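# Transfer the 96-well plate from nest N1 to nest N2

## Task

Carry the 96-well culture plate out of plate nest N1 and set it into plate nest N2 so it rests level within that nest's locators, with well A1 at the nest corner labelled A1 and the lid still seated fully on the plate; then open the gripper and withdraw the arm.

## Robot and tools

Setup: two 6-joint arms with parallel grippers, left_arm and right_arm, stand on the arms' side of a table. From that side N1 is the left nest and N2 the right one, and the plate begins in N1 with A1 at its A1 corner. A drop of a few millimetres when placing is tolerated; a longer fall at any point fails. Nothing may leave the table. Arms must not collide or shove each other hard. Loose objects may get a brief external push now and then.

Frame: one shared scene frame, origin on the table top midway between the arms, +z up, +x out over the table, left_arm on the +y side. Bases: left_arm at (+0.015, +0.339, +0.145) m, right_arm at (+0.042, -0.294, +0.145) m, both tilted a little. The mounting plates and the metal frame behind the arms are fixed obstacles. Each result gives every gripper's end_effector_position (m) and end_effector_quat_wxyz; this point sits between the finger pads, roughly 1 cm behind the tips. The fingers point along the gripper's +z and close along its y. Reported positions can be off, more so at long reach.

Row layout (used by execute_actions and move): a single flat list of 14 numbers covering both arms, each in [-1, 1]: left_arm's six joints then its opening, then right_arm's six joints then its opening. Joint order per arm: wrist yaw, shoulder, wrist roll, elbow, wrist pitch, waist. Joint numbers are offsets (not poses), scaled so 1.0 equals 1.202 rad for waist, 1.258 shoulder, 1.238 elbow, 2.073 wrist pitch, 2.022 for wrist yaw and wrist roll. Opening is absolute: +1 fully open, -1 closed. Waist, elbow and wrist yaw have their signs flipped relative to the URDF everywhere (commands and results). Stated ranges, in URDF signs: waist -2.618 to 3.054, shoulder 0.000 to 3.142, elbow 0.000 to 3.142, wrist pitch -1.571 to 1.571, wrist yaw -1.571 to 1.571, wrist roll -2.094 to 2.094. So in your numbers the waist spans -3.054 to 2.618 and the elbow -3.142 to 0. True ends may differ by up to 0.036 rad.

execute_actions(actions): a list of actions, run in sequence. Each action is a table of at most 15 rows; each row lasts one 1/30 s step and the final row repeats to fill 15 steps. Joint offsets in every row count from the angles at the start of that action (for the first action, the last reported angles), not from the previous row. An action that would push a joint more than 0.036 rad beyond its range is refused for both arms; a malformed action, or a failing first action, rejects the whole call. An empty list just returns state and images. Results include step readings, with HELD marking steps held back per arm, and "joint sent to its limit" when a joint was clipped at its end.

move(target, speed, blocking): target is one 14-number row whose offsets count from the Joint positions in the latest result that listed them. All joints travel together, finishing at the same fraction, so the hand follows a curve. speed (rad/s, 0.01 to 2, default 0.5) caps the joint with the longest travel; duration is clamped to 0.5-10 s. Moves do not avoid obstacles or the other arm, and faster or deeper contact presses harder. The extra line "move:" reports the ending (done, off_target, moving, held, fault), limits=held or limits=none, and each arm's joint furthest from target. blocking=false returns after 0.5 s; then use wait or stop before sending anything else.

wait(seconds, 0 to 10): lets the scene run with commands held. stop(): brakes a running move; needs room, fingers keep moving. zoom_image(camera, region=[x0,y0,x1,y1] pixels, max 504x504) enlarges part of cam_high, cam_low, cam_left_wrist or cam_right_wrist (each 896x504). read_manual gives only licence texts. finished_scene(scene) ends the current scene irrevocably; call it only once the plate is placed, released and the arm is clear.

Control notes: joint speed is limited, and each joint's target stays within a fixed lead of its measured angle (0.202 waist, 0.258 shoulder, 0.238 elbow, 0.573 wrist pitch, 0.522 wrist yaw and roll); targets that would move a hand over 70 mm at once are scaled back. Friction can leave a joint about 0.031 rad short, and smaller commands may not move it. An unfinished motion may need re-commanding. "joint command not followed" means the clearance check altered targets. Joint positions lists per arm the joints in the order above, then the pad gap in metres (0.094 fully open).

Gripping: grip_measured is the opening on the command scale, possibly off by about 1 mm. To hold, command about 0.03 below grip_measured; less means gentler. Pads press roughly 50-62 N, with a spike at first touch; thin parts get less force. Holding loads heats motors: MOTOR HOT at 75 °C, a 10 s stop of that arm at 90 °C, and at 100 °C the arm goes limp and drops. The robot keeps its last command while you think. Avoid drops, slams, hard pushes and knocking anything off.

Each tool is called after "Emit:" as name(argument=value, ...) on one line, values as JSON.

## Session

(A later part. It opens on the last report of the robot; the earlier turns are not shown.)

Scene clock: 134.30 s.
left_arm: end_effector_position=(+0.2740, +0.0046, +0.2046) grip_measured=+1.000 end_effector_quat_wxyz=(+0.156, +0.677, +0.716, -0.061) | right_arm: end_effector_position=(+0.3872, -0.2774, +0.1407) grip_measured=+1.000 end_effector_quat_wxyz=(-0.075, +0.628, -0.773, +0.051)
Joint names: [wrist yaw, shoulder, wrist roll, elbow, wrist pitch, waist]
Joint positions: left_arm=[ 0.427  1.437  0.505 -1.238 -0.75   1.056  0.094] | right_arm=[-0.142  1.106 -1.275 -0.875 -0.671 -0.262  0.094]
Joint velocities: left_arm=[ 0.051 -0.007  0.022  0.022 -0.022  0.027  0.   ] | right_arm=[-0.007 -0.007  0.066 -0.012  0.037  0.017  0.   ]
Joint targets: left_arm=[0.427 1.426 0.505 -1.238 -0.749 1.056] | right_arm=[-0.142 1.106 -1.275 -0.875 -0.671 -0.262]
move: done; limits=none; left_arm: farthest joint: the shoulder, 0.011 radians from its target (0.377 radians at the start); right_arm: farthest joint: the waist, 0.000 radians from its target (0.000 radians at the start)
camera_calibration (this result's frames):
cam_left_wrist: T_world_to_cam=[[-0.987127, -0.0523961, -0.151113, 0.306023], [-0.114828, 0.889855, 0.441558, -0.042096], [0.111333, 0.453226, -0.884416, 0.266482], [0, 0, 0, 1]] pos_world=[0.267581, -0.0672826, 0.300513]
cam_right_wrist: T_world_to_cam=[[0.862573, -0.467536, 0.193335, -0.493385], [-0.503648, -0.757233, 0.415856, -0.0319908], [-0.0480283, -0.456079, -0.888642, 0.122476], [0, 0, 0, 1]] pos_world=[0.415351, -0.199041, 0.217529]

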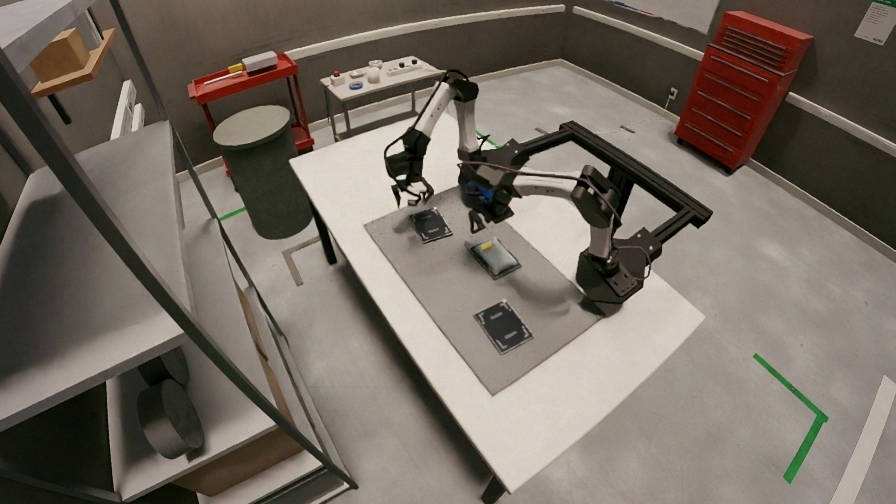

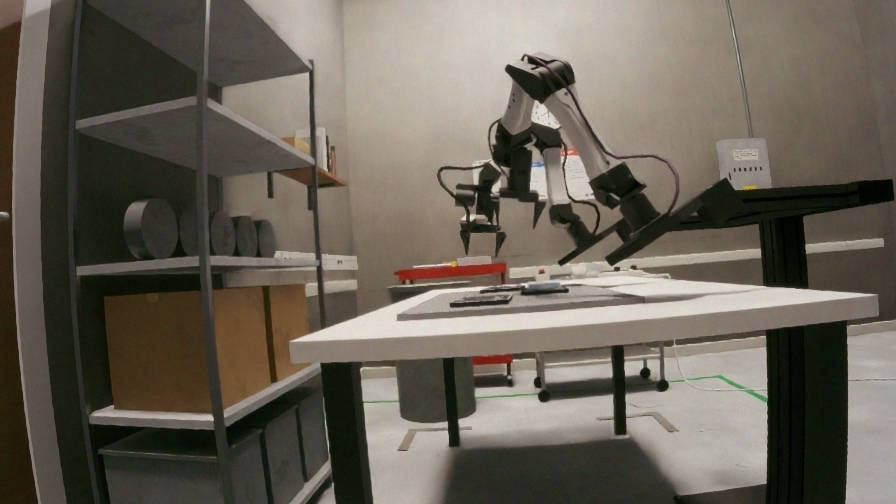

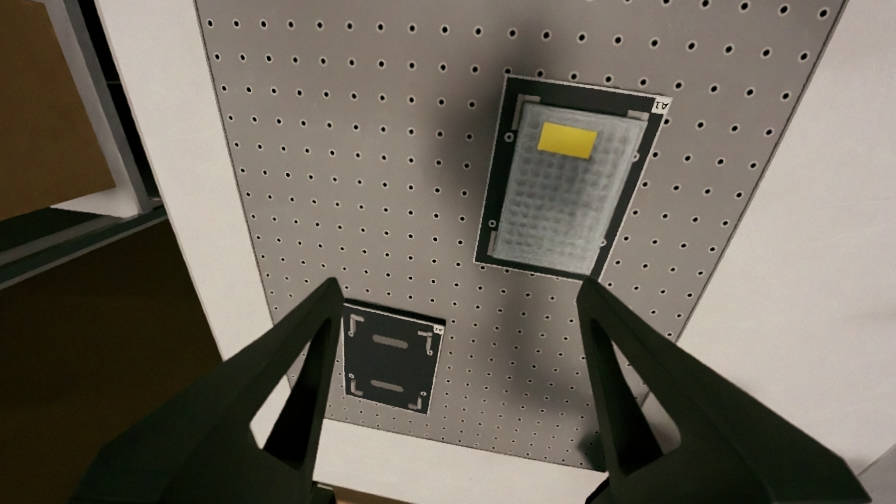

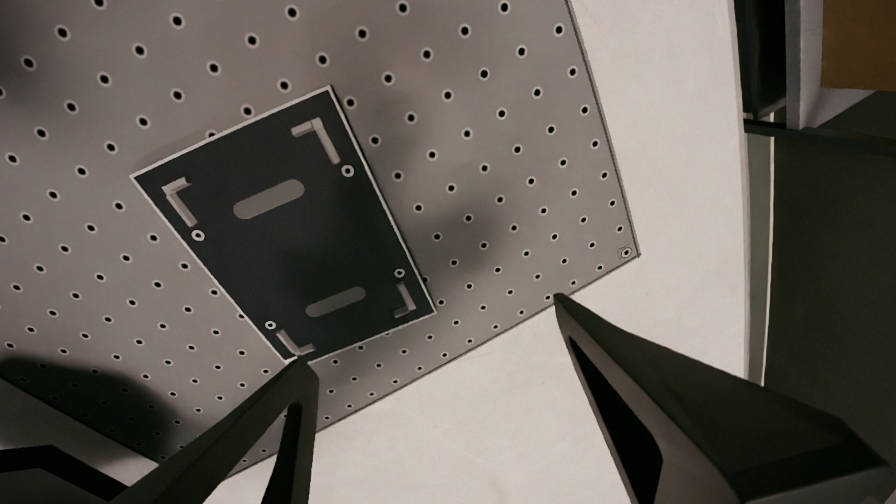

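Emit:
move(target=[0,0,0,0,0,-0.85,1,0,0,0,0,0,0,1], speed=1)

Emit:
move(target=[0,0,0,0,0,0,1,-0.175,0.6,0.383,-0.168,-0.014,-0.93,1], speed=0.8)

Scene clock: 142.70 s.
left_arm: end_effector_position=(+0.4415, +0.3251, +0.1376) grip_measured=+1.000 end_effector_quat_wxyz=(+0.028, +0.325, +0.924, +0.202) | right_arm: end_effector_position=(+0.3872, -0.2774, +0.1407) grip_measured=+1.000 end_effector_quat_wxyz=(-0.075, +0.628, -0.773, +0.051)
Joint names: [wrist yaw, shoulder, wrist roll, elbow, wrist pitch, waist]
Joint positions: left_arm=[ 0.427  1.437  0.505 -1.238 -0.75   0.04   0.094] | right_arm=[-0.142  1.106 -1.275 -0.875 -0.671 -0.262  0.094]
Joint velocities: left_arm=[ 0.037 -0.007 -0.007  0.022  0.037  0.007  0.   ] | right_arm=[ 0.051  0.007 -0.022  0.002 -0.022  0.007  0.   ]
Joint targets: left_arm=[0.427 1.437 0.505 -1.238 -0.750 0.035] | right_arm=[-0.142 1.106 -1.275 -0.875 -0.671 -0.262]
move: done; limits=none; left_arm: farthest joint: the waist, 0.006 radians from its target (1.022 radians at the start); right_arm: farthest joint: the waist, 0.000 radians from its target (0.000 radians at the start)
camera_calibration (this result's frames):
cam_left_wrist: T_world_to_cam=[[-0.608055, -0.682357, -0.405782, 0.550513], [-0.686431, 0.195092, 0.700537, 0.164153], [-0.398851, 0.704506, -0.587018, 0.145966], [0, 0, 0, 1]] pos_world=[0.50564, 0.240788, 0.194077]
cam_right_wrist: T_world_to_cam=[[0.862573, -0.467536, 0.193335, -0.493385], [-0.503648, -0.757233, 0.415856, -0.0319908], [-0.0480283, -0.456079, -0.888642, 0.122476], [0, 0, 0, 1]] pos_world=[0.415351, -0.199041, 0.217529]

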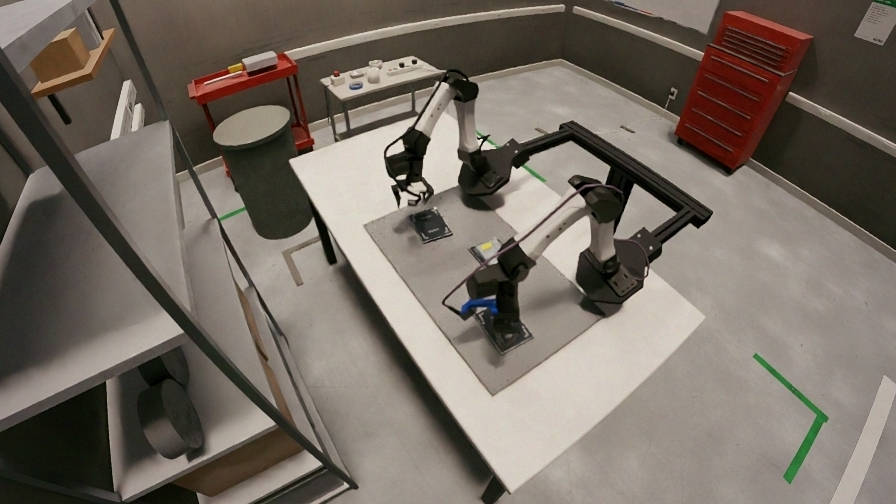

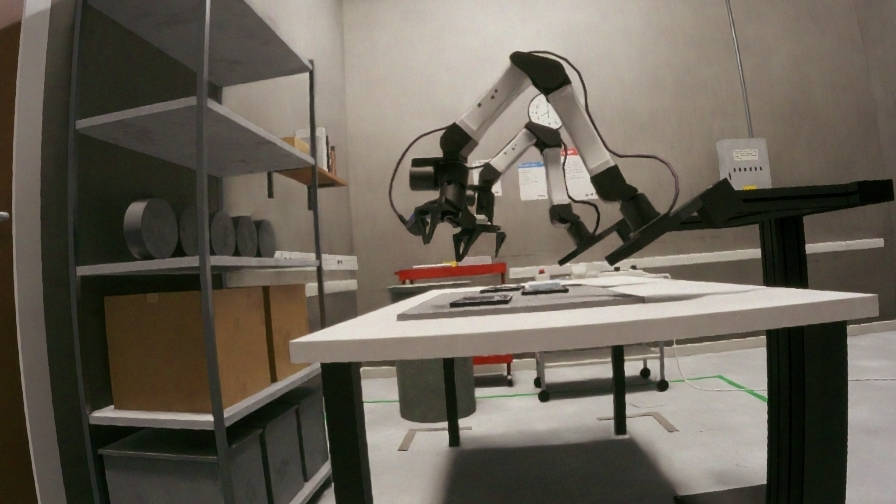

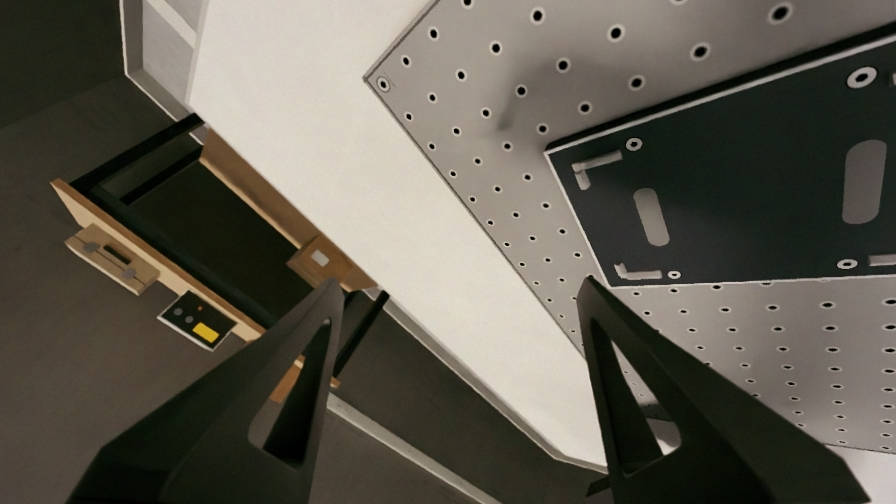

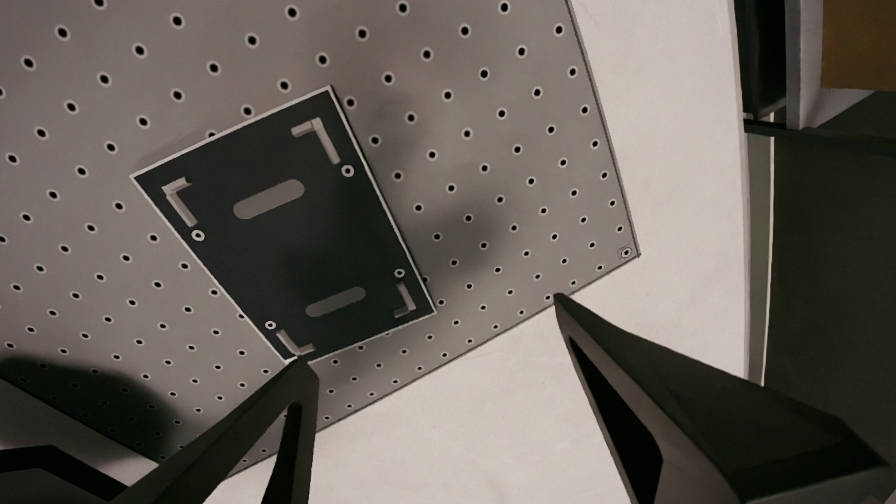

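Scene clock: 144.93 s.
left_arm: end_effector_position=(+0.4415, +0.3251, +0.1376) grip_measured=+1.000 end_effector_quat_wxyz=(+0.028, +0.325, +0.924, +0.202) | right_arm: end_effector_position=(+0.2049, -0.0029, +0.0893) grip_measured=+1.000 end_effector_quat_wxyz=(+0.001, +0.769, -0.639, -0.006)
Joint names: [wrist yaw, shoulder, wrist roll, elbow, wrist pitch, waist]
Joint positions: left_arm=[ 0.427  1.437  0.505 -1.238 -0.75   0.04   0.094] | right_arm=[-0.484  1.849 -0.513 -1.056 -0.685 -1.379  0.094]
Joint velocities: left_arm=[ 0.022 -0.007  0.007  0.007  0.007  0.012  0.   ] | right_arm=[ 0.051 -0.022  0.007  0.017  0.066  0.017  0.   ]
Joint targets: left_arm=[0.427 1.437 0.505 -1.238 -0.750 0.040] | right_arm=[-0.496 1.860 -0.501 -1.083 -0.700 -1.380]
move: off_target (right_arm); limits=none; left_arm: farthest joint: the waist, 0.000 radians from its target (0.000 radians at the start); right_arm: farthest joint: the elbow, 0.027 radians from its target (0.208 radians at the start)
camera_calibration (this result's frames):
cam_left_wrist: T_world_to_cam=[[-0.608055, -0.682357, -0.405782, 0.550513], [-0.686431, 0.195092, 0.700537, 0.164153], [-0.398851, 0.704506, -0.587018, 0.145966], [0, 0, 0, 1]] pos_world=[0.50564, 0.240788, 0.194077]
cam_right_wrist: T_world_to_cam=[[0.995014, -0.0946896, 0.0313366, -0.209467], [-0.0974626, -0.8563, 0.5072, 0.01372], [-0.021193, -0.507725, -0.861258, 0.18516], [0, 0, 0, 1]] pos_world=[0.213683, 0.0859245, 0.159076]

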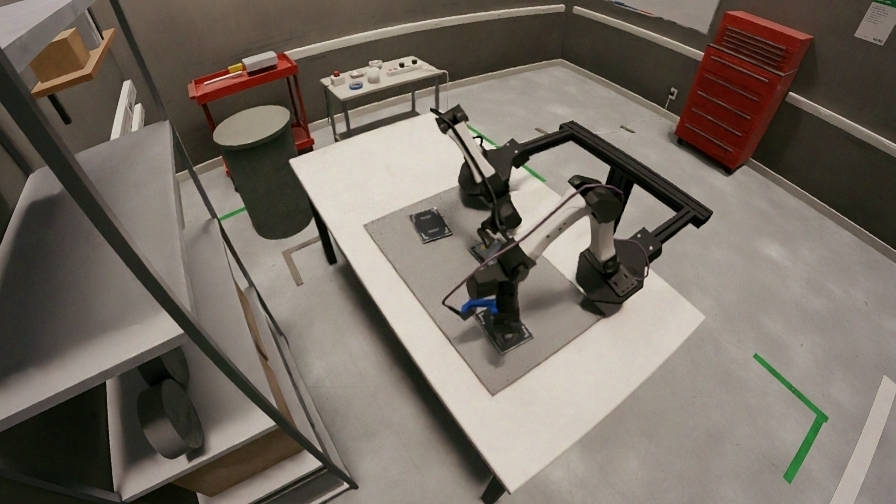

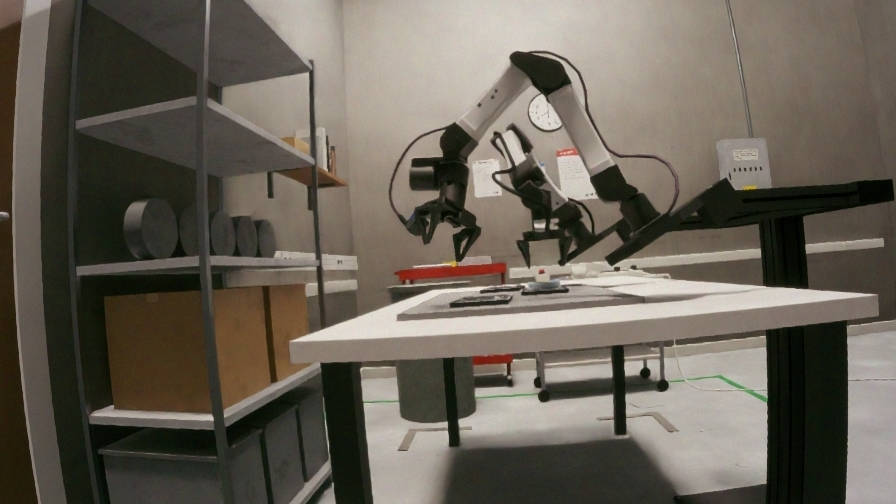

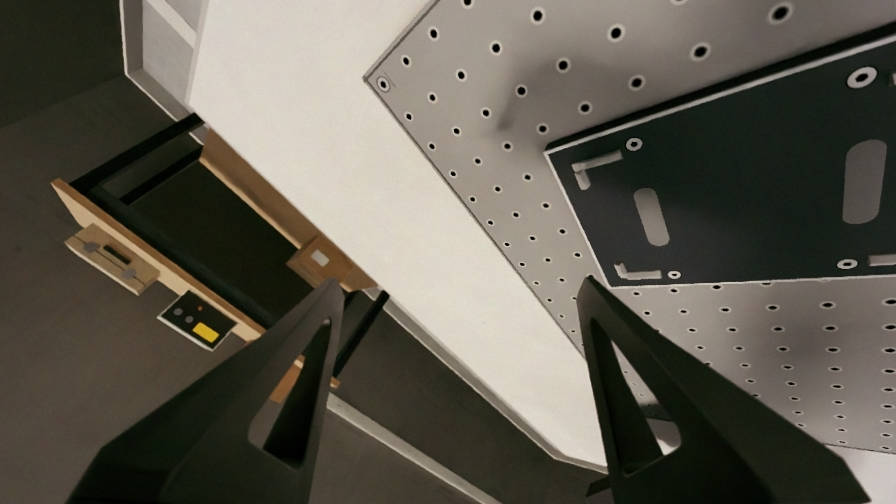

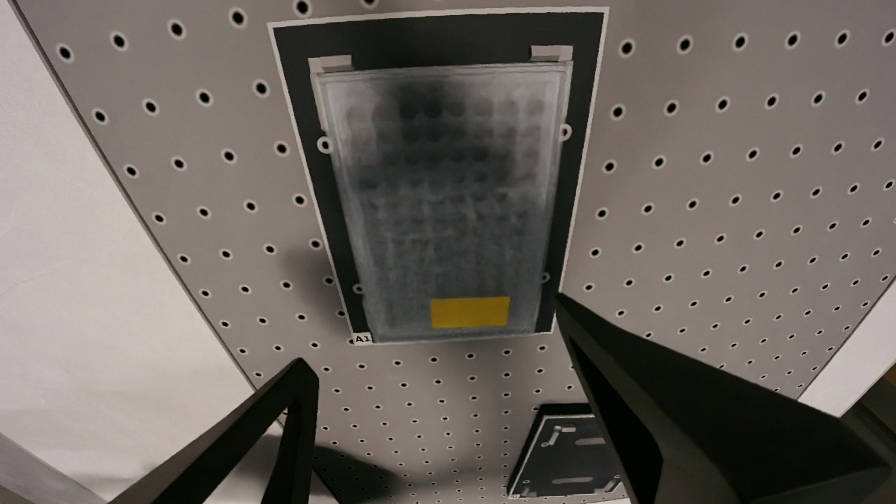

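Emit:
move(target=[0,0,0,0,0,0,1,-0.008,0,0.127,0,0,0,1], speed=0.5)

Scene clock: 151.20 s.
left_arm: end_effector_position=(+0.4415, +0.3251, +0.1376) grip_measured=+1.000 end_effector_quat_wxyz=(+0.028, +0.325, +0.924, +0.202) | right_arm: end_effector_position=(+0.2057, -0.0031, +0.0893) grip_measured=+1.000 end_effector_quat_wxyz=(+0.001, +0.686, -0.728, -0.004)
Joint names: [wrist yaw, shoulder, wrist roll, elbow, wrist pitch, waist]
Joint positions: left_arm=[ 0.427  1.437  0.505 -1.238 -0.75   0.04   0.094] | right_arm=[-0.489  1.849 -0.268 -1.056 -0.685 -1.379  0.094]
Joint velocities: left_arm=[ 0.037 -0.017 -0.007  0.027 -0.066  0.017  0.   ] | right_arm=[ 0.022  0.002 -0.037 -0.002  0.022 -0.007  0.   ]
Joint targets: left_arm=[0.427 1.437 0.505 -1.238 -0.750 0.040] | right_arm=[-0.500 1.849 -0.256 -1.056 -0.685 -1.379]
move: done; limits=none; left_arm: farthest joint: the waist, 0.000 radians from its target (0.000 radians at the start); right_arm: farthest joint: the wrist roll, 0.012 radians from its target (0.256 radians at the start)
camera_calibration (this result's frames):
cam_left_wrist: T_world_to_cam=[[-0.608055, -0.682357, -0.405782, 0.550513], [-0.686431, 0.195092, 0.700537, 0.164153], [-0.398851, 0.704506, -0.587018, 0.145966], [0, 0, 0, 1]] pos_world=[0.50564, 0.240788, 0.194077]
cam_right_wrist: T_world_to_cam=[[0.942267, -0.332989, 0.0353742, -0.200556], [-0.303638, -0.805083, 0.509554, 0.0559326], [-0.141196, -0.490877, -0.859711, 0.209632], [0, 0, 0, 1]] pos_world=[0.23556, 0.0811511, 0.158817]

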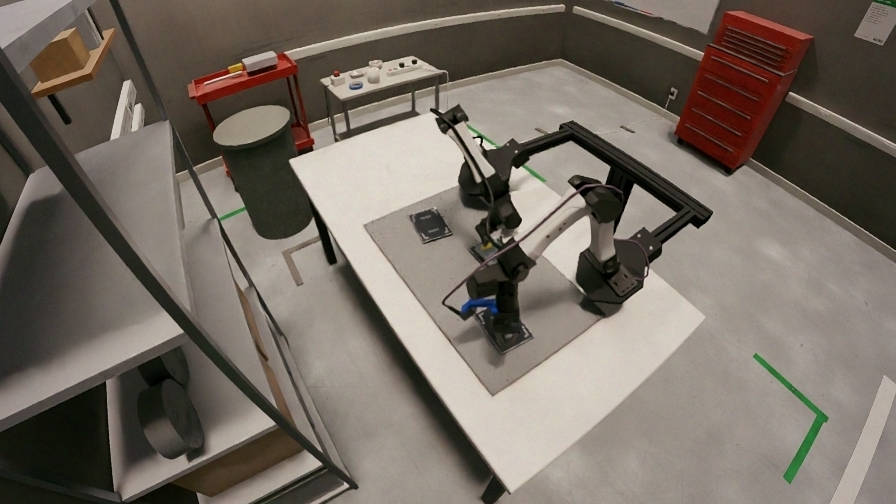

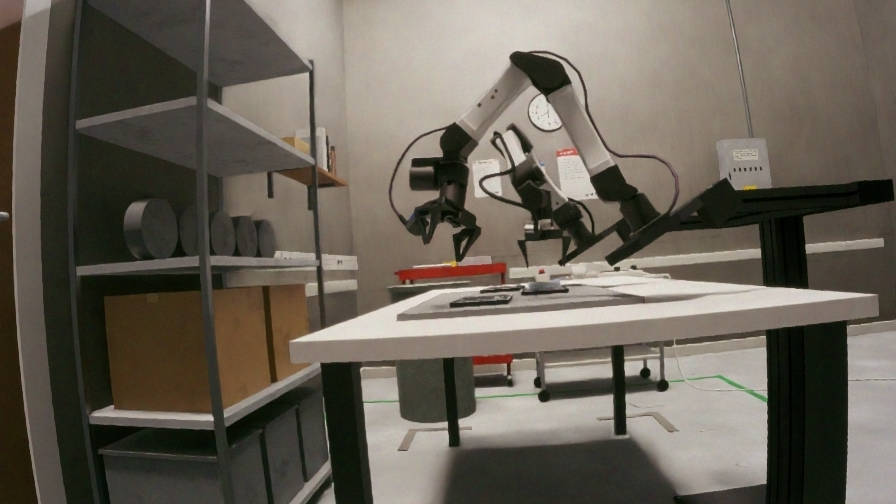

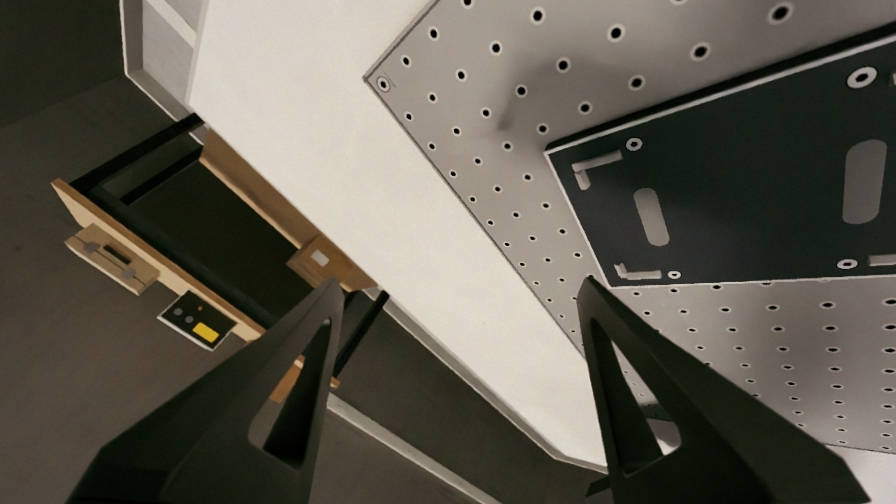

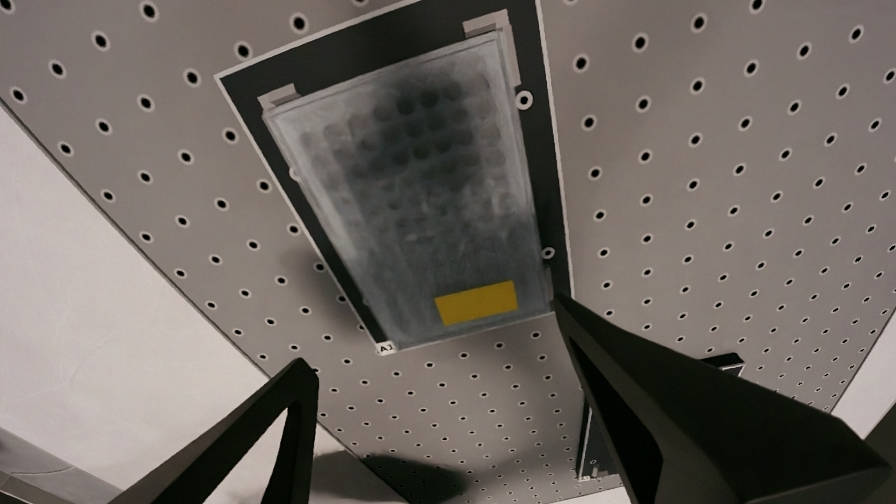

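Emit:
move(target=[0,0,0,0,0,0,1,0,0.097,-0.028,-0.045,0.052,0.046,1], speed=0.2)

Scene clock: 167.00 s.
left_arm: end_effector_position=(+0.4415, +0.3251, +0.1376) grip_measured=+1.000 end_effector_quat_wxyz=(+0.028, +0.325, +0.924, +0.202) | right_arm: end_effector_position=(+0.2128, +0.0086, +0.0584) grip_measured=+1.000 end_effector_quat_wxyz=(+0.003, +0.683, -0.730, +0.000)
Joint names: [wrist yaw, shoulder, wrist roll, elbow, wrist pitch, waist]
Joint positions: left_arm=[ 0.427  1.437  0.505 -1.238 -0.75   0.04   0.094] | right_arm=[-0.489  1.956 -0.313 -1.087 -0.592 -1.329  0.094]
Joint velocities: left_arm=[ 0.095 -0.007  0.081  0.002  0.007 -0.007  0.   ] | right_arm=[-0.037 -0.012  0.007  0.012  0.066 -0.007  0.   ]
Joint targets: left_arm=[0.427 1.437 0.505 -1.238 -0.750 0.040] | right_arm=[-0.489 1.971 -0.325 -1.111 -0.577 -1.323]
move: off_target (right_arm); limits=none; left_arm: farthest joint: the waist, 0.000 radians from its target (0.000 radians at the start); right_arm: farthest joint: the elbow, 0.024 radians from its target (0.056 radians at the start)
camera_calibration (this result's frames):
cam_left_wrist: T_world_to_cam=[[-0.608055, -0.682357, -0.405782, 0.550513], [-0.686431, 0.195092, 0.700537, 0.164153], [-0.398851, 0.704506, -0.587018, 0.145966], [0, 0, 0, 1]] pos_world=[0.50564, 0.240788, 0.194077]
cam_right_wrist: T_world_to_cam=[[0.939617, -0.33984, 0.0403469, -0.201869], [-0.310849, -0.7982, 0.515994, 0.0843953], [-0.143151, -0.497379, -0.855641, 0.190047], [0, 0, 0, 1]] pos_world=[0.243119, 0.0932864, 0.127209]

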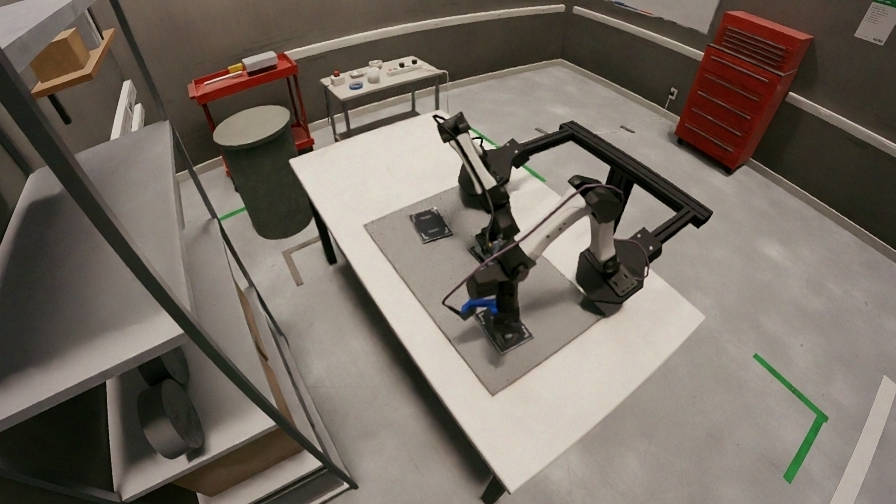

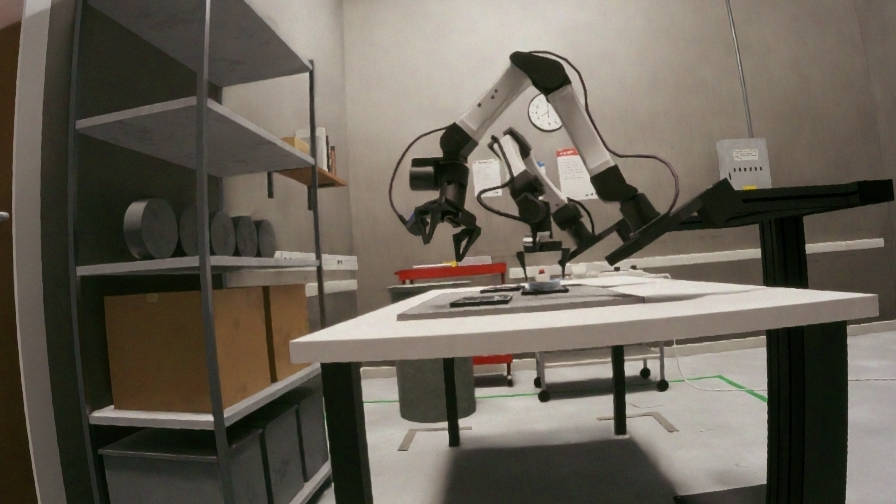

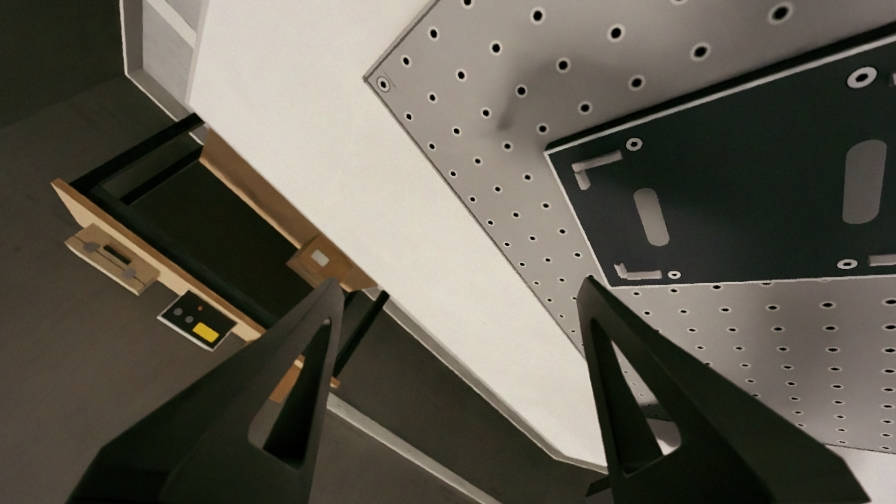

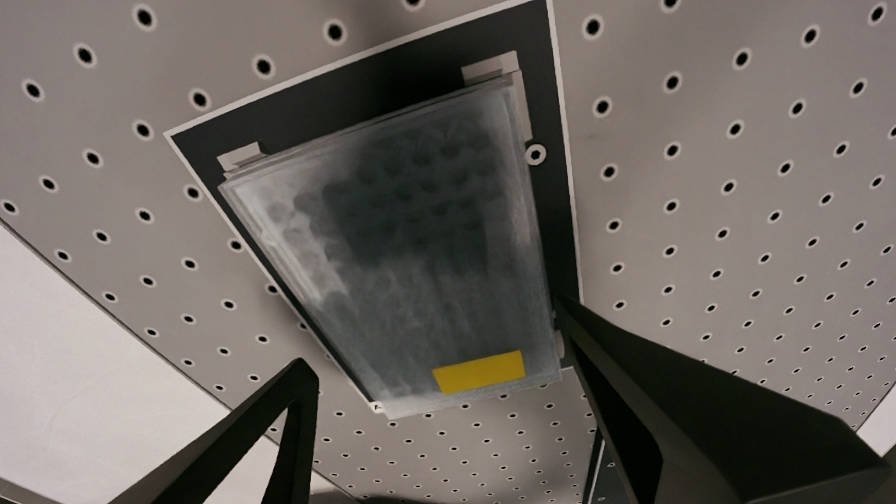

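Emit:
move(target=[0,0,0,0,0,0,1,0,0.048,-0.018,0.032,0.039,0.031,1], speed=0.06)

Scene clock: 176.43 s.
left_arm: end_effector_position=(+0.4415, +0.3251, +0.1376) grip_measured=+1.000 end_effector_quat_wxyz=(+0.028, +0.325, +0.924, +0.202) | right_arm: end_effector_position=(+0.2135, +0.0055, +0.0386) grip_measured=+1.000 end_effector_quat_wxyz=(+0.007, +0.681, -0.732, +0.004)
Joint names: [wrist yaw, shoulder, wrist roll, elbow, wrist pitch, waist]
Joint positions: left_arm=[ 0.427  1.437  0.505 -1.238 -0.75   0.04   0.094] | right_arm=[-0.489  1.999 -0.338 -1.069 -0.526 -1.297  0.094]
Joint velocities: left_arm=[ 0.007  0.007  0.051 -0.022 -0.051  0.017  0.   ] | right_arm=[-0.022  0.012 -0.051  0.007  0.037 -0.007  0.   ]
Joint targets: left_arm=[0.427 1.437 0.505 -1.238 -0.750 0.040] | right_arm=[-0.489 2.016 -0.349 -1.047 -0.511 -1.291]
move: off_target (right_arm); limits=none; left_arm: farthest joint: the waist, 0.000 radians from its target (0.000 radians at the start); right_arm: farthest joint: the elbow, 0.022 radians from its target (0.040 radians at the start)
camera_calibration (this result's frames):
cam_left_wrist: T_world_to_cam=[[-0.608055, -0.682357, -0.405782, 0.550513], [-0.686431, 0.195092, 0.700537, 0.164153], [-0.398851, 0.704506, -0.587018, 0.145966], [0, 0, 0, 1]] pos_world=[0.50564, 0.240788, 0.194077]
cam_right_wrist: T_world_to_cam=[[0.938011, -0.343827, 0.0437967, -0.202625], [-0.314402, -0.790849, 0.52508, 0.0926915], [-0.1459, -0.506301, -0.849925, 0.172124], [0, 0, 0, 1]] pos_world=[0.244319, 0.0907837, 0.106496]

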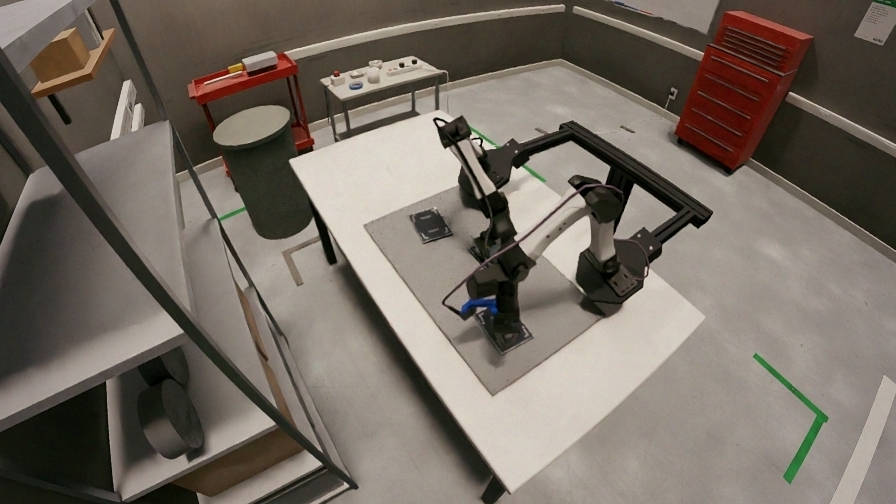

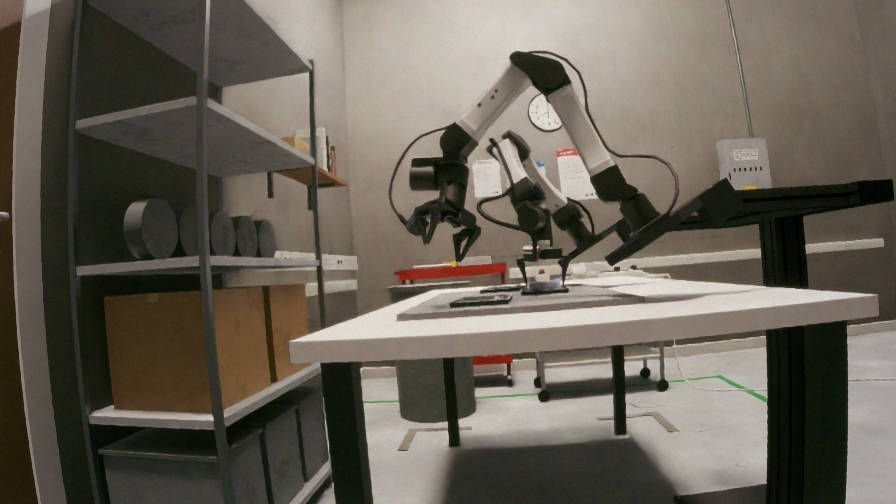

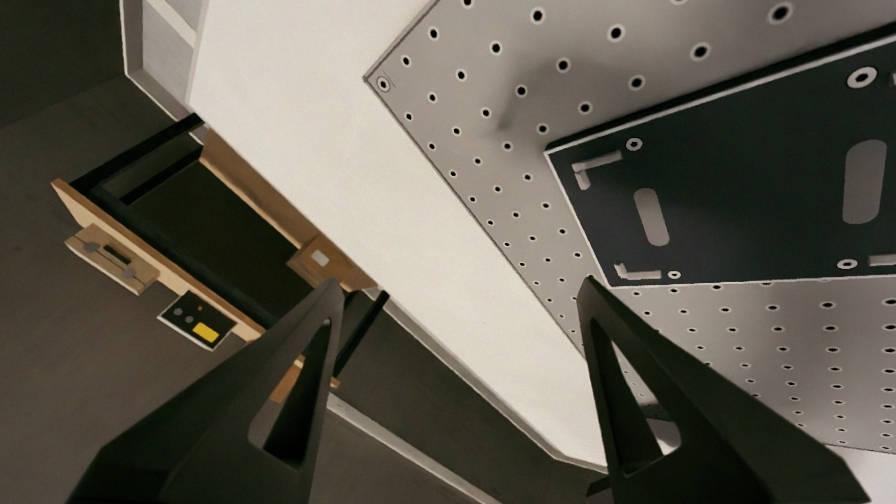

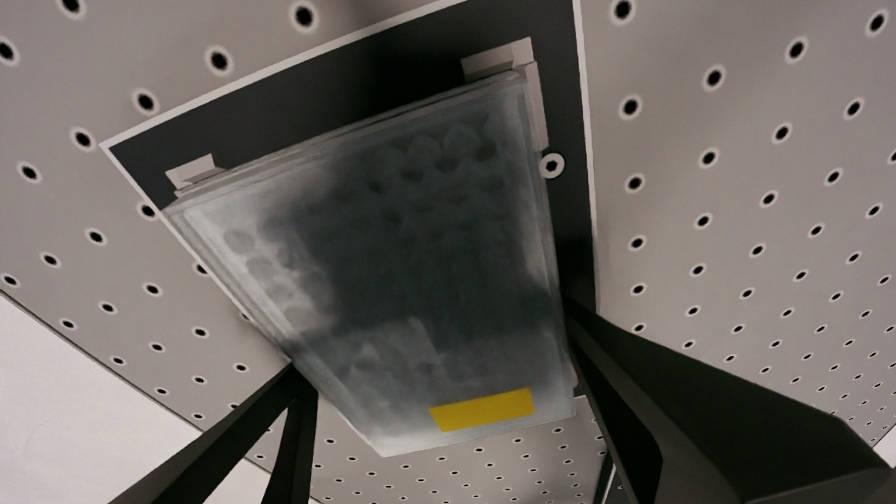

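Emit:
execute_actions(actions=[[[0,0,0,0,0,0,1,0,0,0,0,0,0,0.9]],[[0,0,0,0,0,0,1,0,0,0,0,0,0,0.84],[0,0,0,0,0,0,1,0,0,0,0,0,0,0.84],[0,0,0,0,0,0,1,0,0,0,0,0,0,0.84],[0,0,0,0,0,0,1,0,0,0,0,0,0,0.82],[0,0,0,0,0,0,1,0,0,0,0,0,0,0.82],[0,0,0,0,0,0,1,0,0,0,0,0,0,0.82],[0,0,0,0,0,0,1,0,0,0,0,0,0,0.79]],[[0,0,0,0,0,0,1,0,0,0,0,0,0,0.72]]])

Scene clock: 182.70 s.
left_arm: end_effector_position=(+0.4415, +0.3251, +0.1376) grip_measured=+1.000 end_effector_quat_wxyz=(+0.028, +0.325, +0.924, +0.202) | right_arm: end_effector_position=(+0.2171, +0.0053, +0.0386) grip_measured=+0.797 end_effector_quat_wxyz=(+0.001, +0.680, -0.733, +0.012)
Joint names: [wrist yaw, shoulder, wrist roll, elbow, wrist pitch, waist]
Joint positions: left_arm=[ 0.427  1.437  0.505 -1.238 -0.75   0.04   0.094] | right_arm=[-0.508  1.999 -0.338 -1.069 -0.52  -1.297  0.084]
Joint velocities: left_arm=[ 0.051 -0.007 -0.066 -0.002 -0.022 -0.012  0.   ] | right_arm=[-0.022 -0.002 -0.066 -0.002 -0.066 -0.002 -0.   ]
Joint targets: left_arm=[0.427 1.437 0.505 -1.238 -0.750 0.040] | right_arm=[-0.507 1.999 -0.338 -1.069 -0.520 -1.297]
Step readings (joint positions; steps 1 to 15: 1st action; 16 to 30: 2nd action; 31 to 45: 3rd action):
0: left_arm=[0.427 1.437 0.505 -1.238 -0.750 0.040] | right_arm=[-0.489 1.999 -0.338 -1.069 -0.525 -1.297]
1: left_arm=[0.427 1.437 0.505 -1.238 -0.750 0.040] | right_arm=[-0.493 1.999 -0.338 -1.069 -0.525 -1.297]
2: left_arm=[0.427 1.437 0.505 -1.238 -0.750 0.040] | right_arm=[-0.496 1.999 -0.338 -1.069 -0.523 -1.297]
4: left_arm=[0.427 1.437 0.505 -1.238 -0.750 0.040] | right_arm=[-0.499 1.999 -0.338 -1.069 -0.522 -1.297]
8: left_arm=[0.427 1.437 0.505 -1.238 -0.750 0.040] | right_arm=[-0.499 1.999 -0.338 -1.069 -0.522 -1.297]
15: left_arm=[0.427 1.437 0.505 -1.238 -0.750 0.040] | right_arm=[-0.499 1.999 -0.338 -1.069 -0.522 -1.297]
16: left_arm=[0.427 1.437 0.505 -1.238 -0.750 0.040] | right_arm=[-0.503 1.999 -0.338 -1.069 -0.521 -1.297]
17: left_arm=[0.427 1.437 0.505 -1.238 -0.750 0.040] | right_arm=[-0.505 1.999 -0.338 -1.069 -0.521 -1.297]
19: left_arm=[0.427 1.437 0.505 -1.238 -0.750 0.040] | right_arm=[-0.507 1.999 -0.338 -1.069 -0.520 -1.297]
23: left_arm=[0.427 1.437 0.505 -1.238 -0.750 0.040] | right_arm=[-0.508 1.999 -0.338 -1.069 -0.520 -1.297]
30: left_arm=[0.427 1.437 0.505 -1.238 -0.750 0.040] | right_arm=[-0.508 1.999 -0.338 -1.069 -0.520 -1.297]
31: left_arm=[0.427 1.437 0.505 -1.238 -0.750 0.040] | right_arm=[-0.508 1.999 -0.338 -1.069 -0.520 -1.297]
32: left_arm=[0.427 1.437 0.505 -1.238 -0.750 0.040] | right_arm=[-0.508 1.999 -0.338 -1.069 -0.520 -1.297]
34: left_arm=[0.427 1.437 0.505 -1.238 -0.750 0.040] | right_arm=[-0.508 1.999 -0.338 -1.069 -0.520 -1.297]
38: left_arm=[0.427 1.437 0.505 -1.238 -0.750 0.040] | right_arm=[-0.508 1.999 -0.338 -1.069 -0.520 -1.297]
45: Joint positions above
camera_calibration (this result's frames):
cam_left_wrist: T_world_to_cam=[[-0.608055, -0.682357, -0.405782, 0.550513], [-0.686431, 0.195092, 0.700537, 0.164153], [-0.398851, 0.704506, -0.587018, 0.145966], [0, 0, 0, 1]] pos_world=[0.50564, 0.240788, 0.194077]
cam_right_wrist: T_world_to_cam=[[0.936037, -0.346253, 0.0627985, -0.206313], [-0.326607, -0.788376, 0.521335, 0.0964678], [-0.131005, -0.5085, -0.851038, 0.169339], [0, 0, 0, 1]] pos_world=[0.246808, 0.090725, 0.106778]

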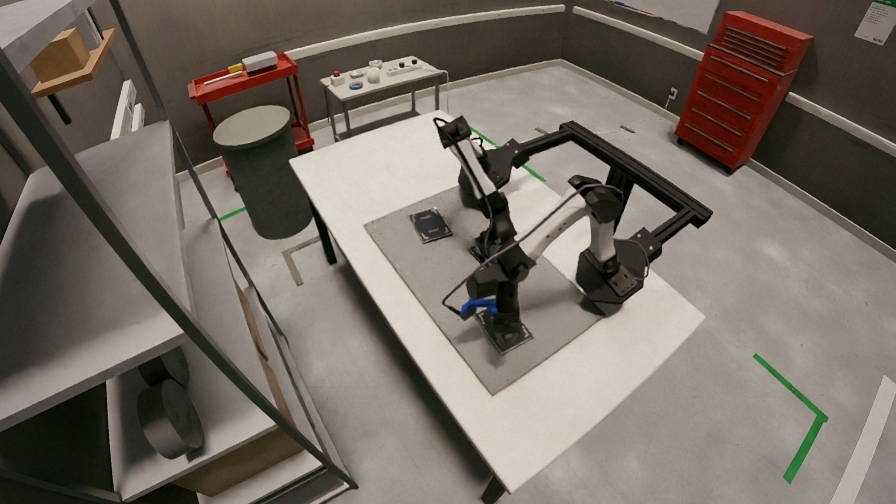

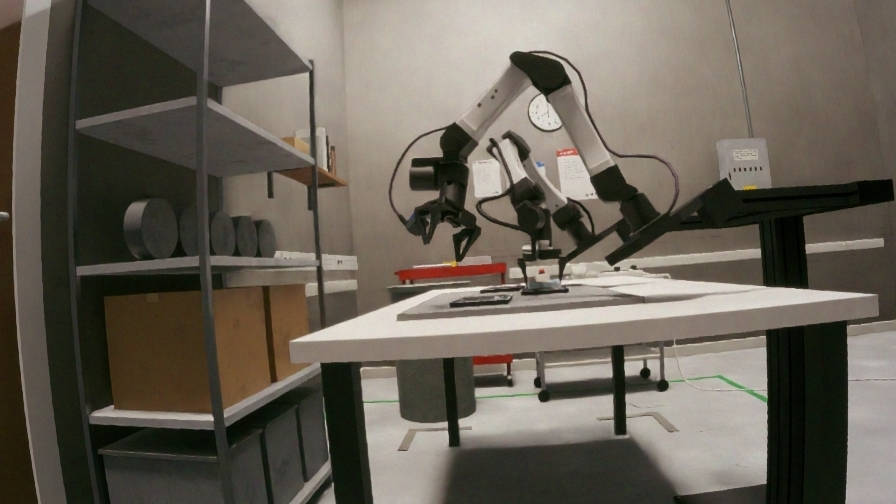

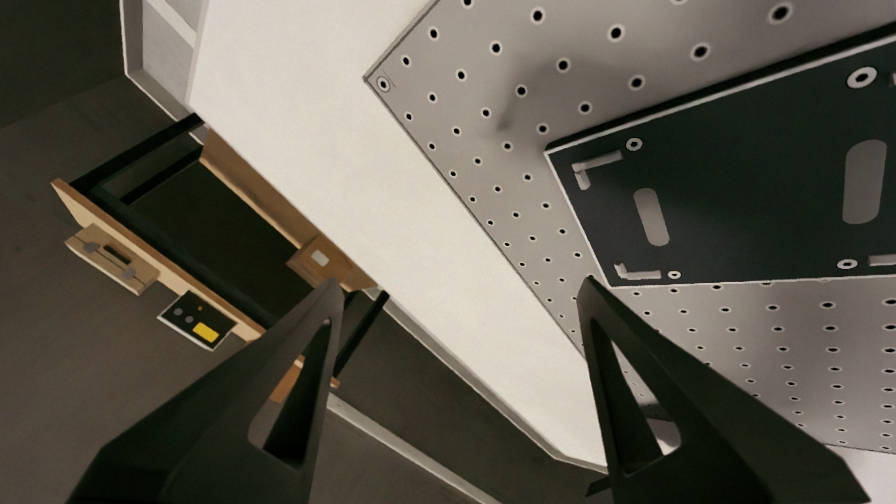

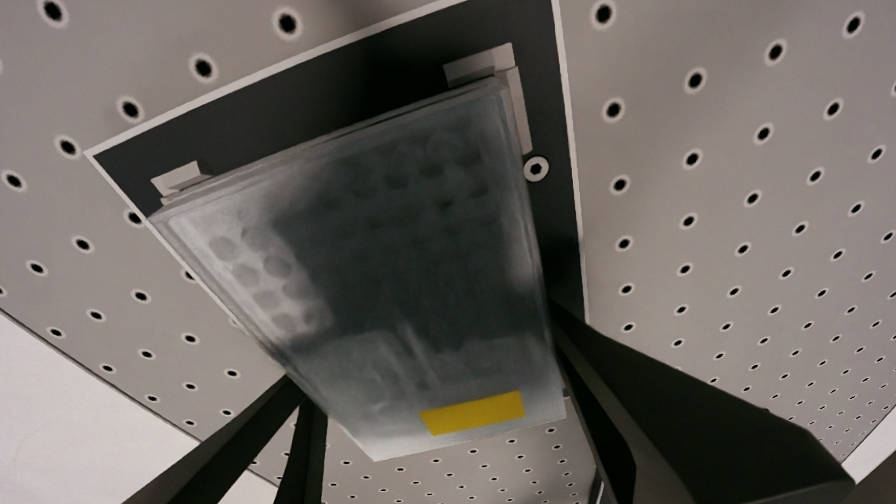

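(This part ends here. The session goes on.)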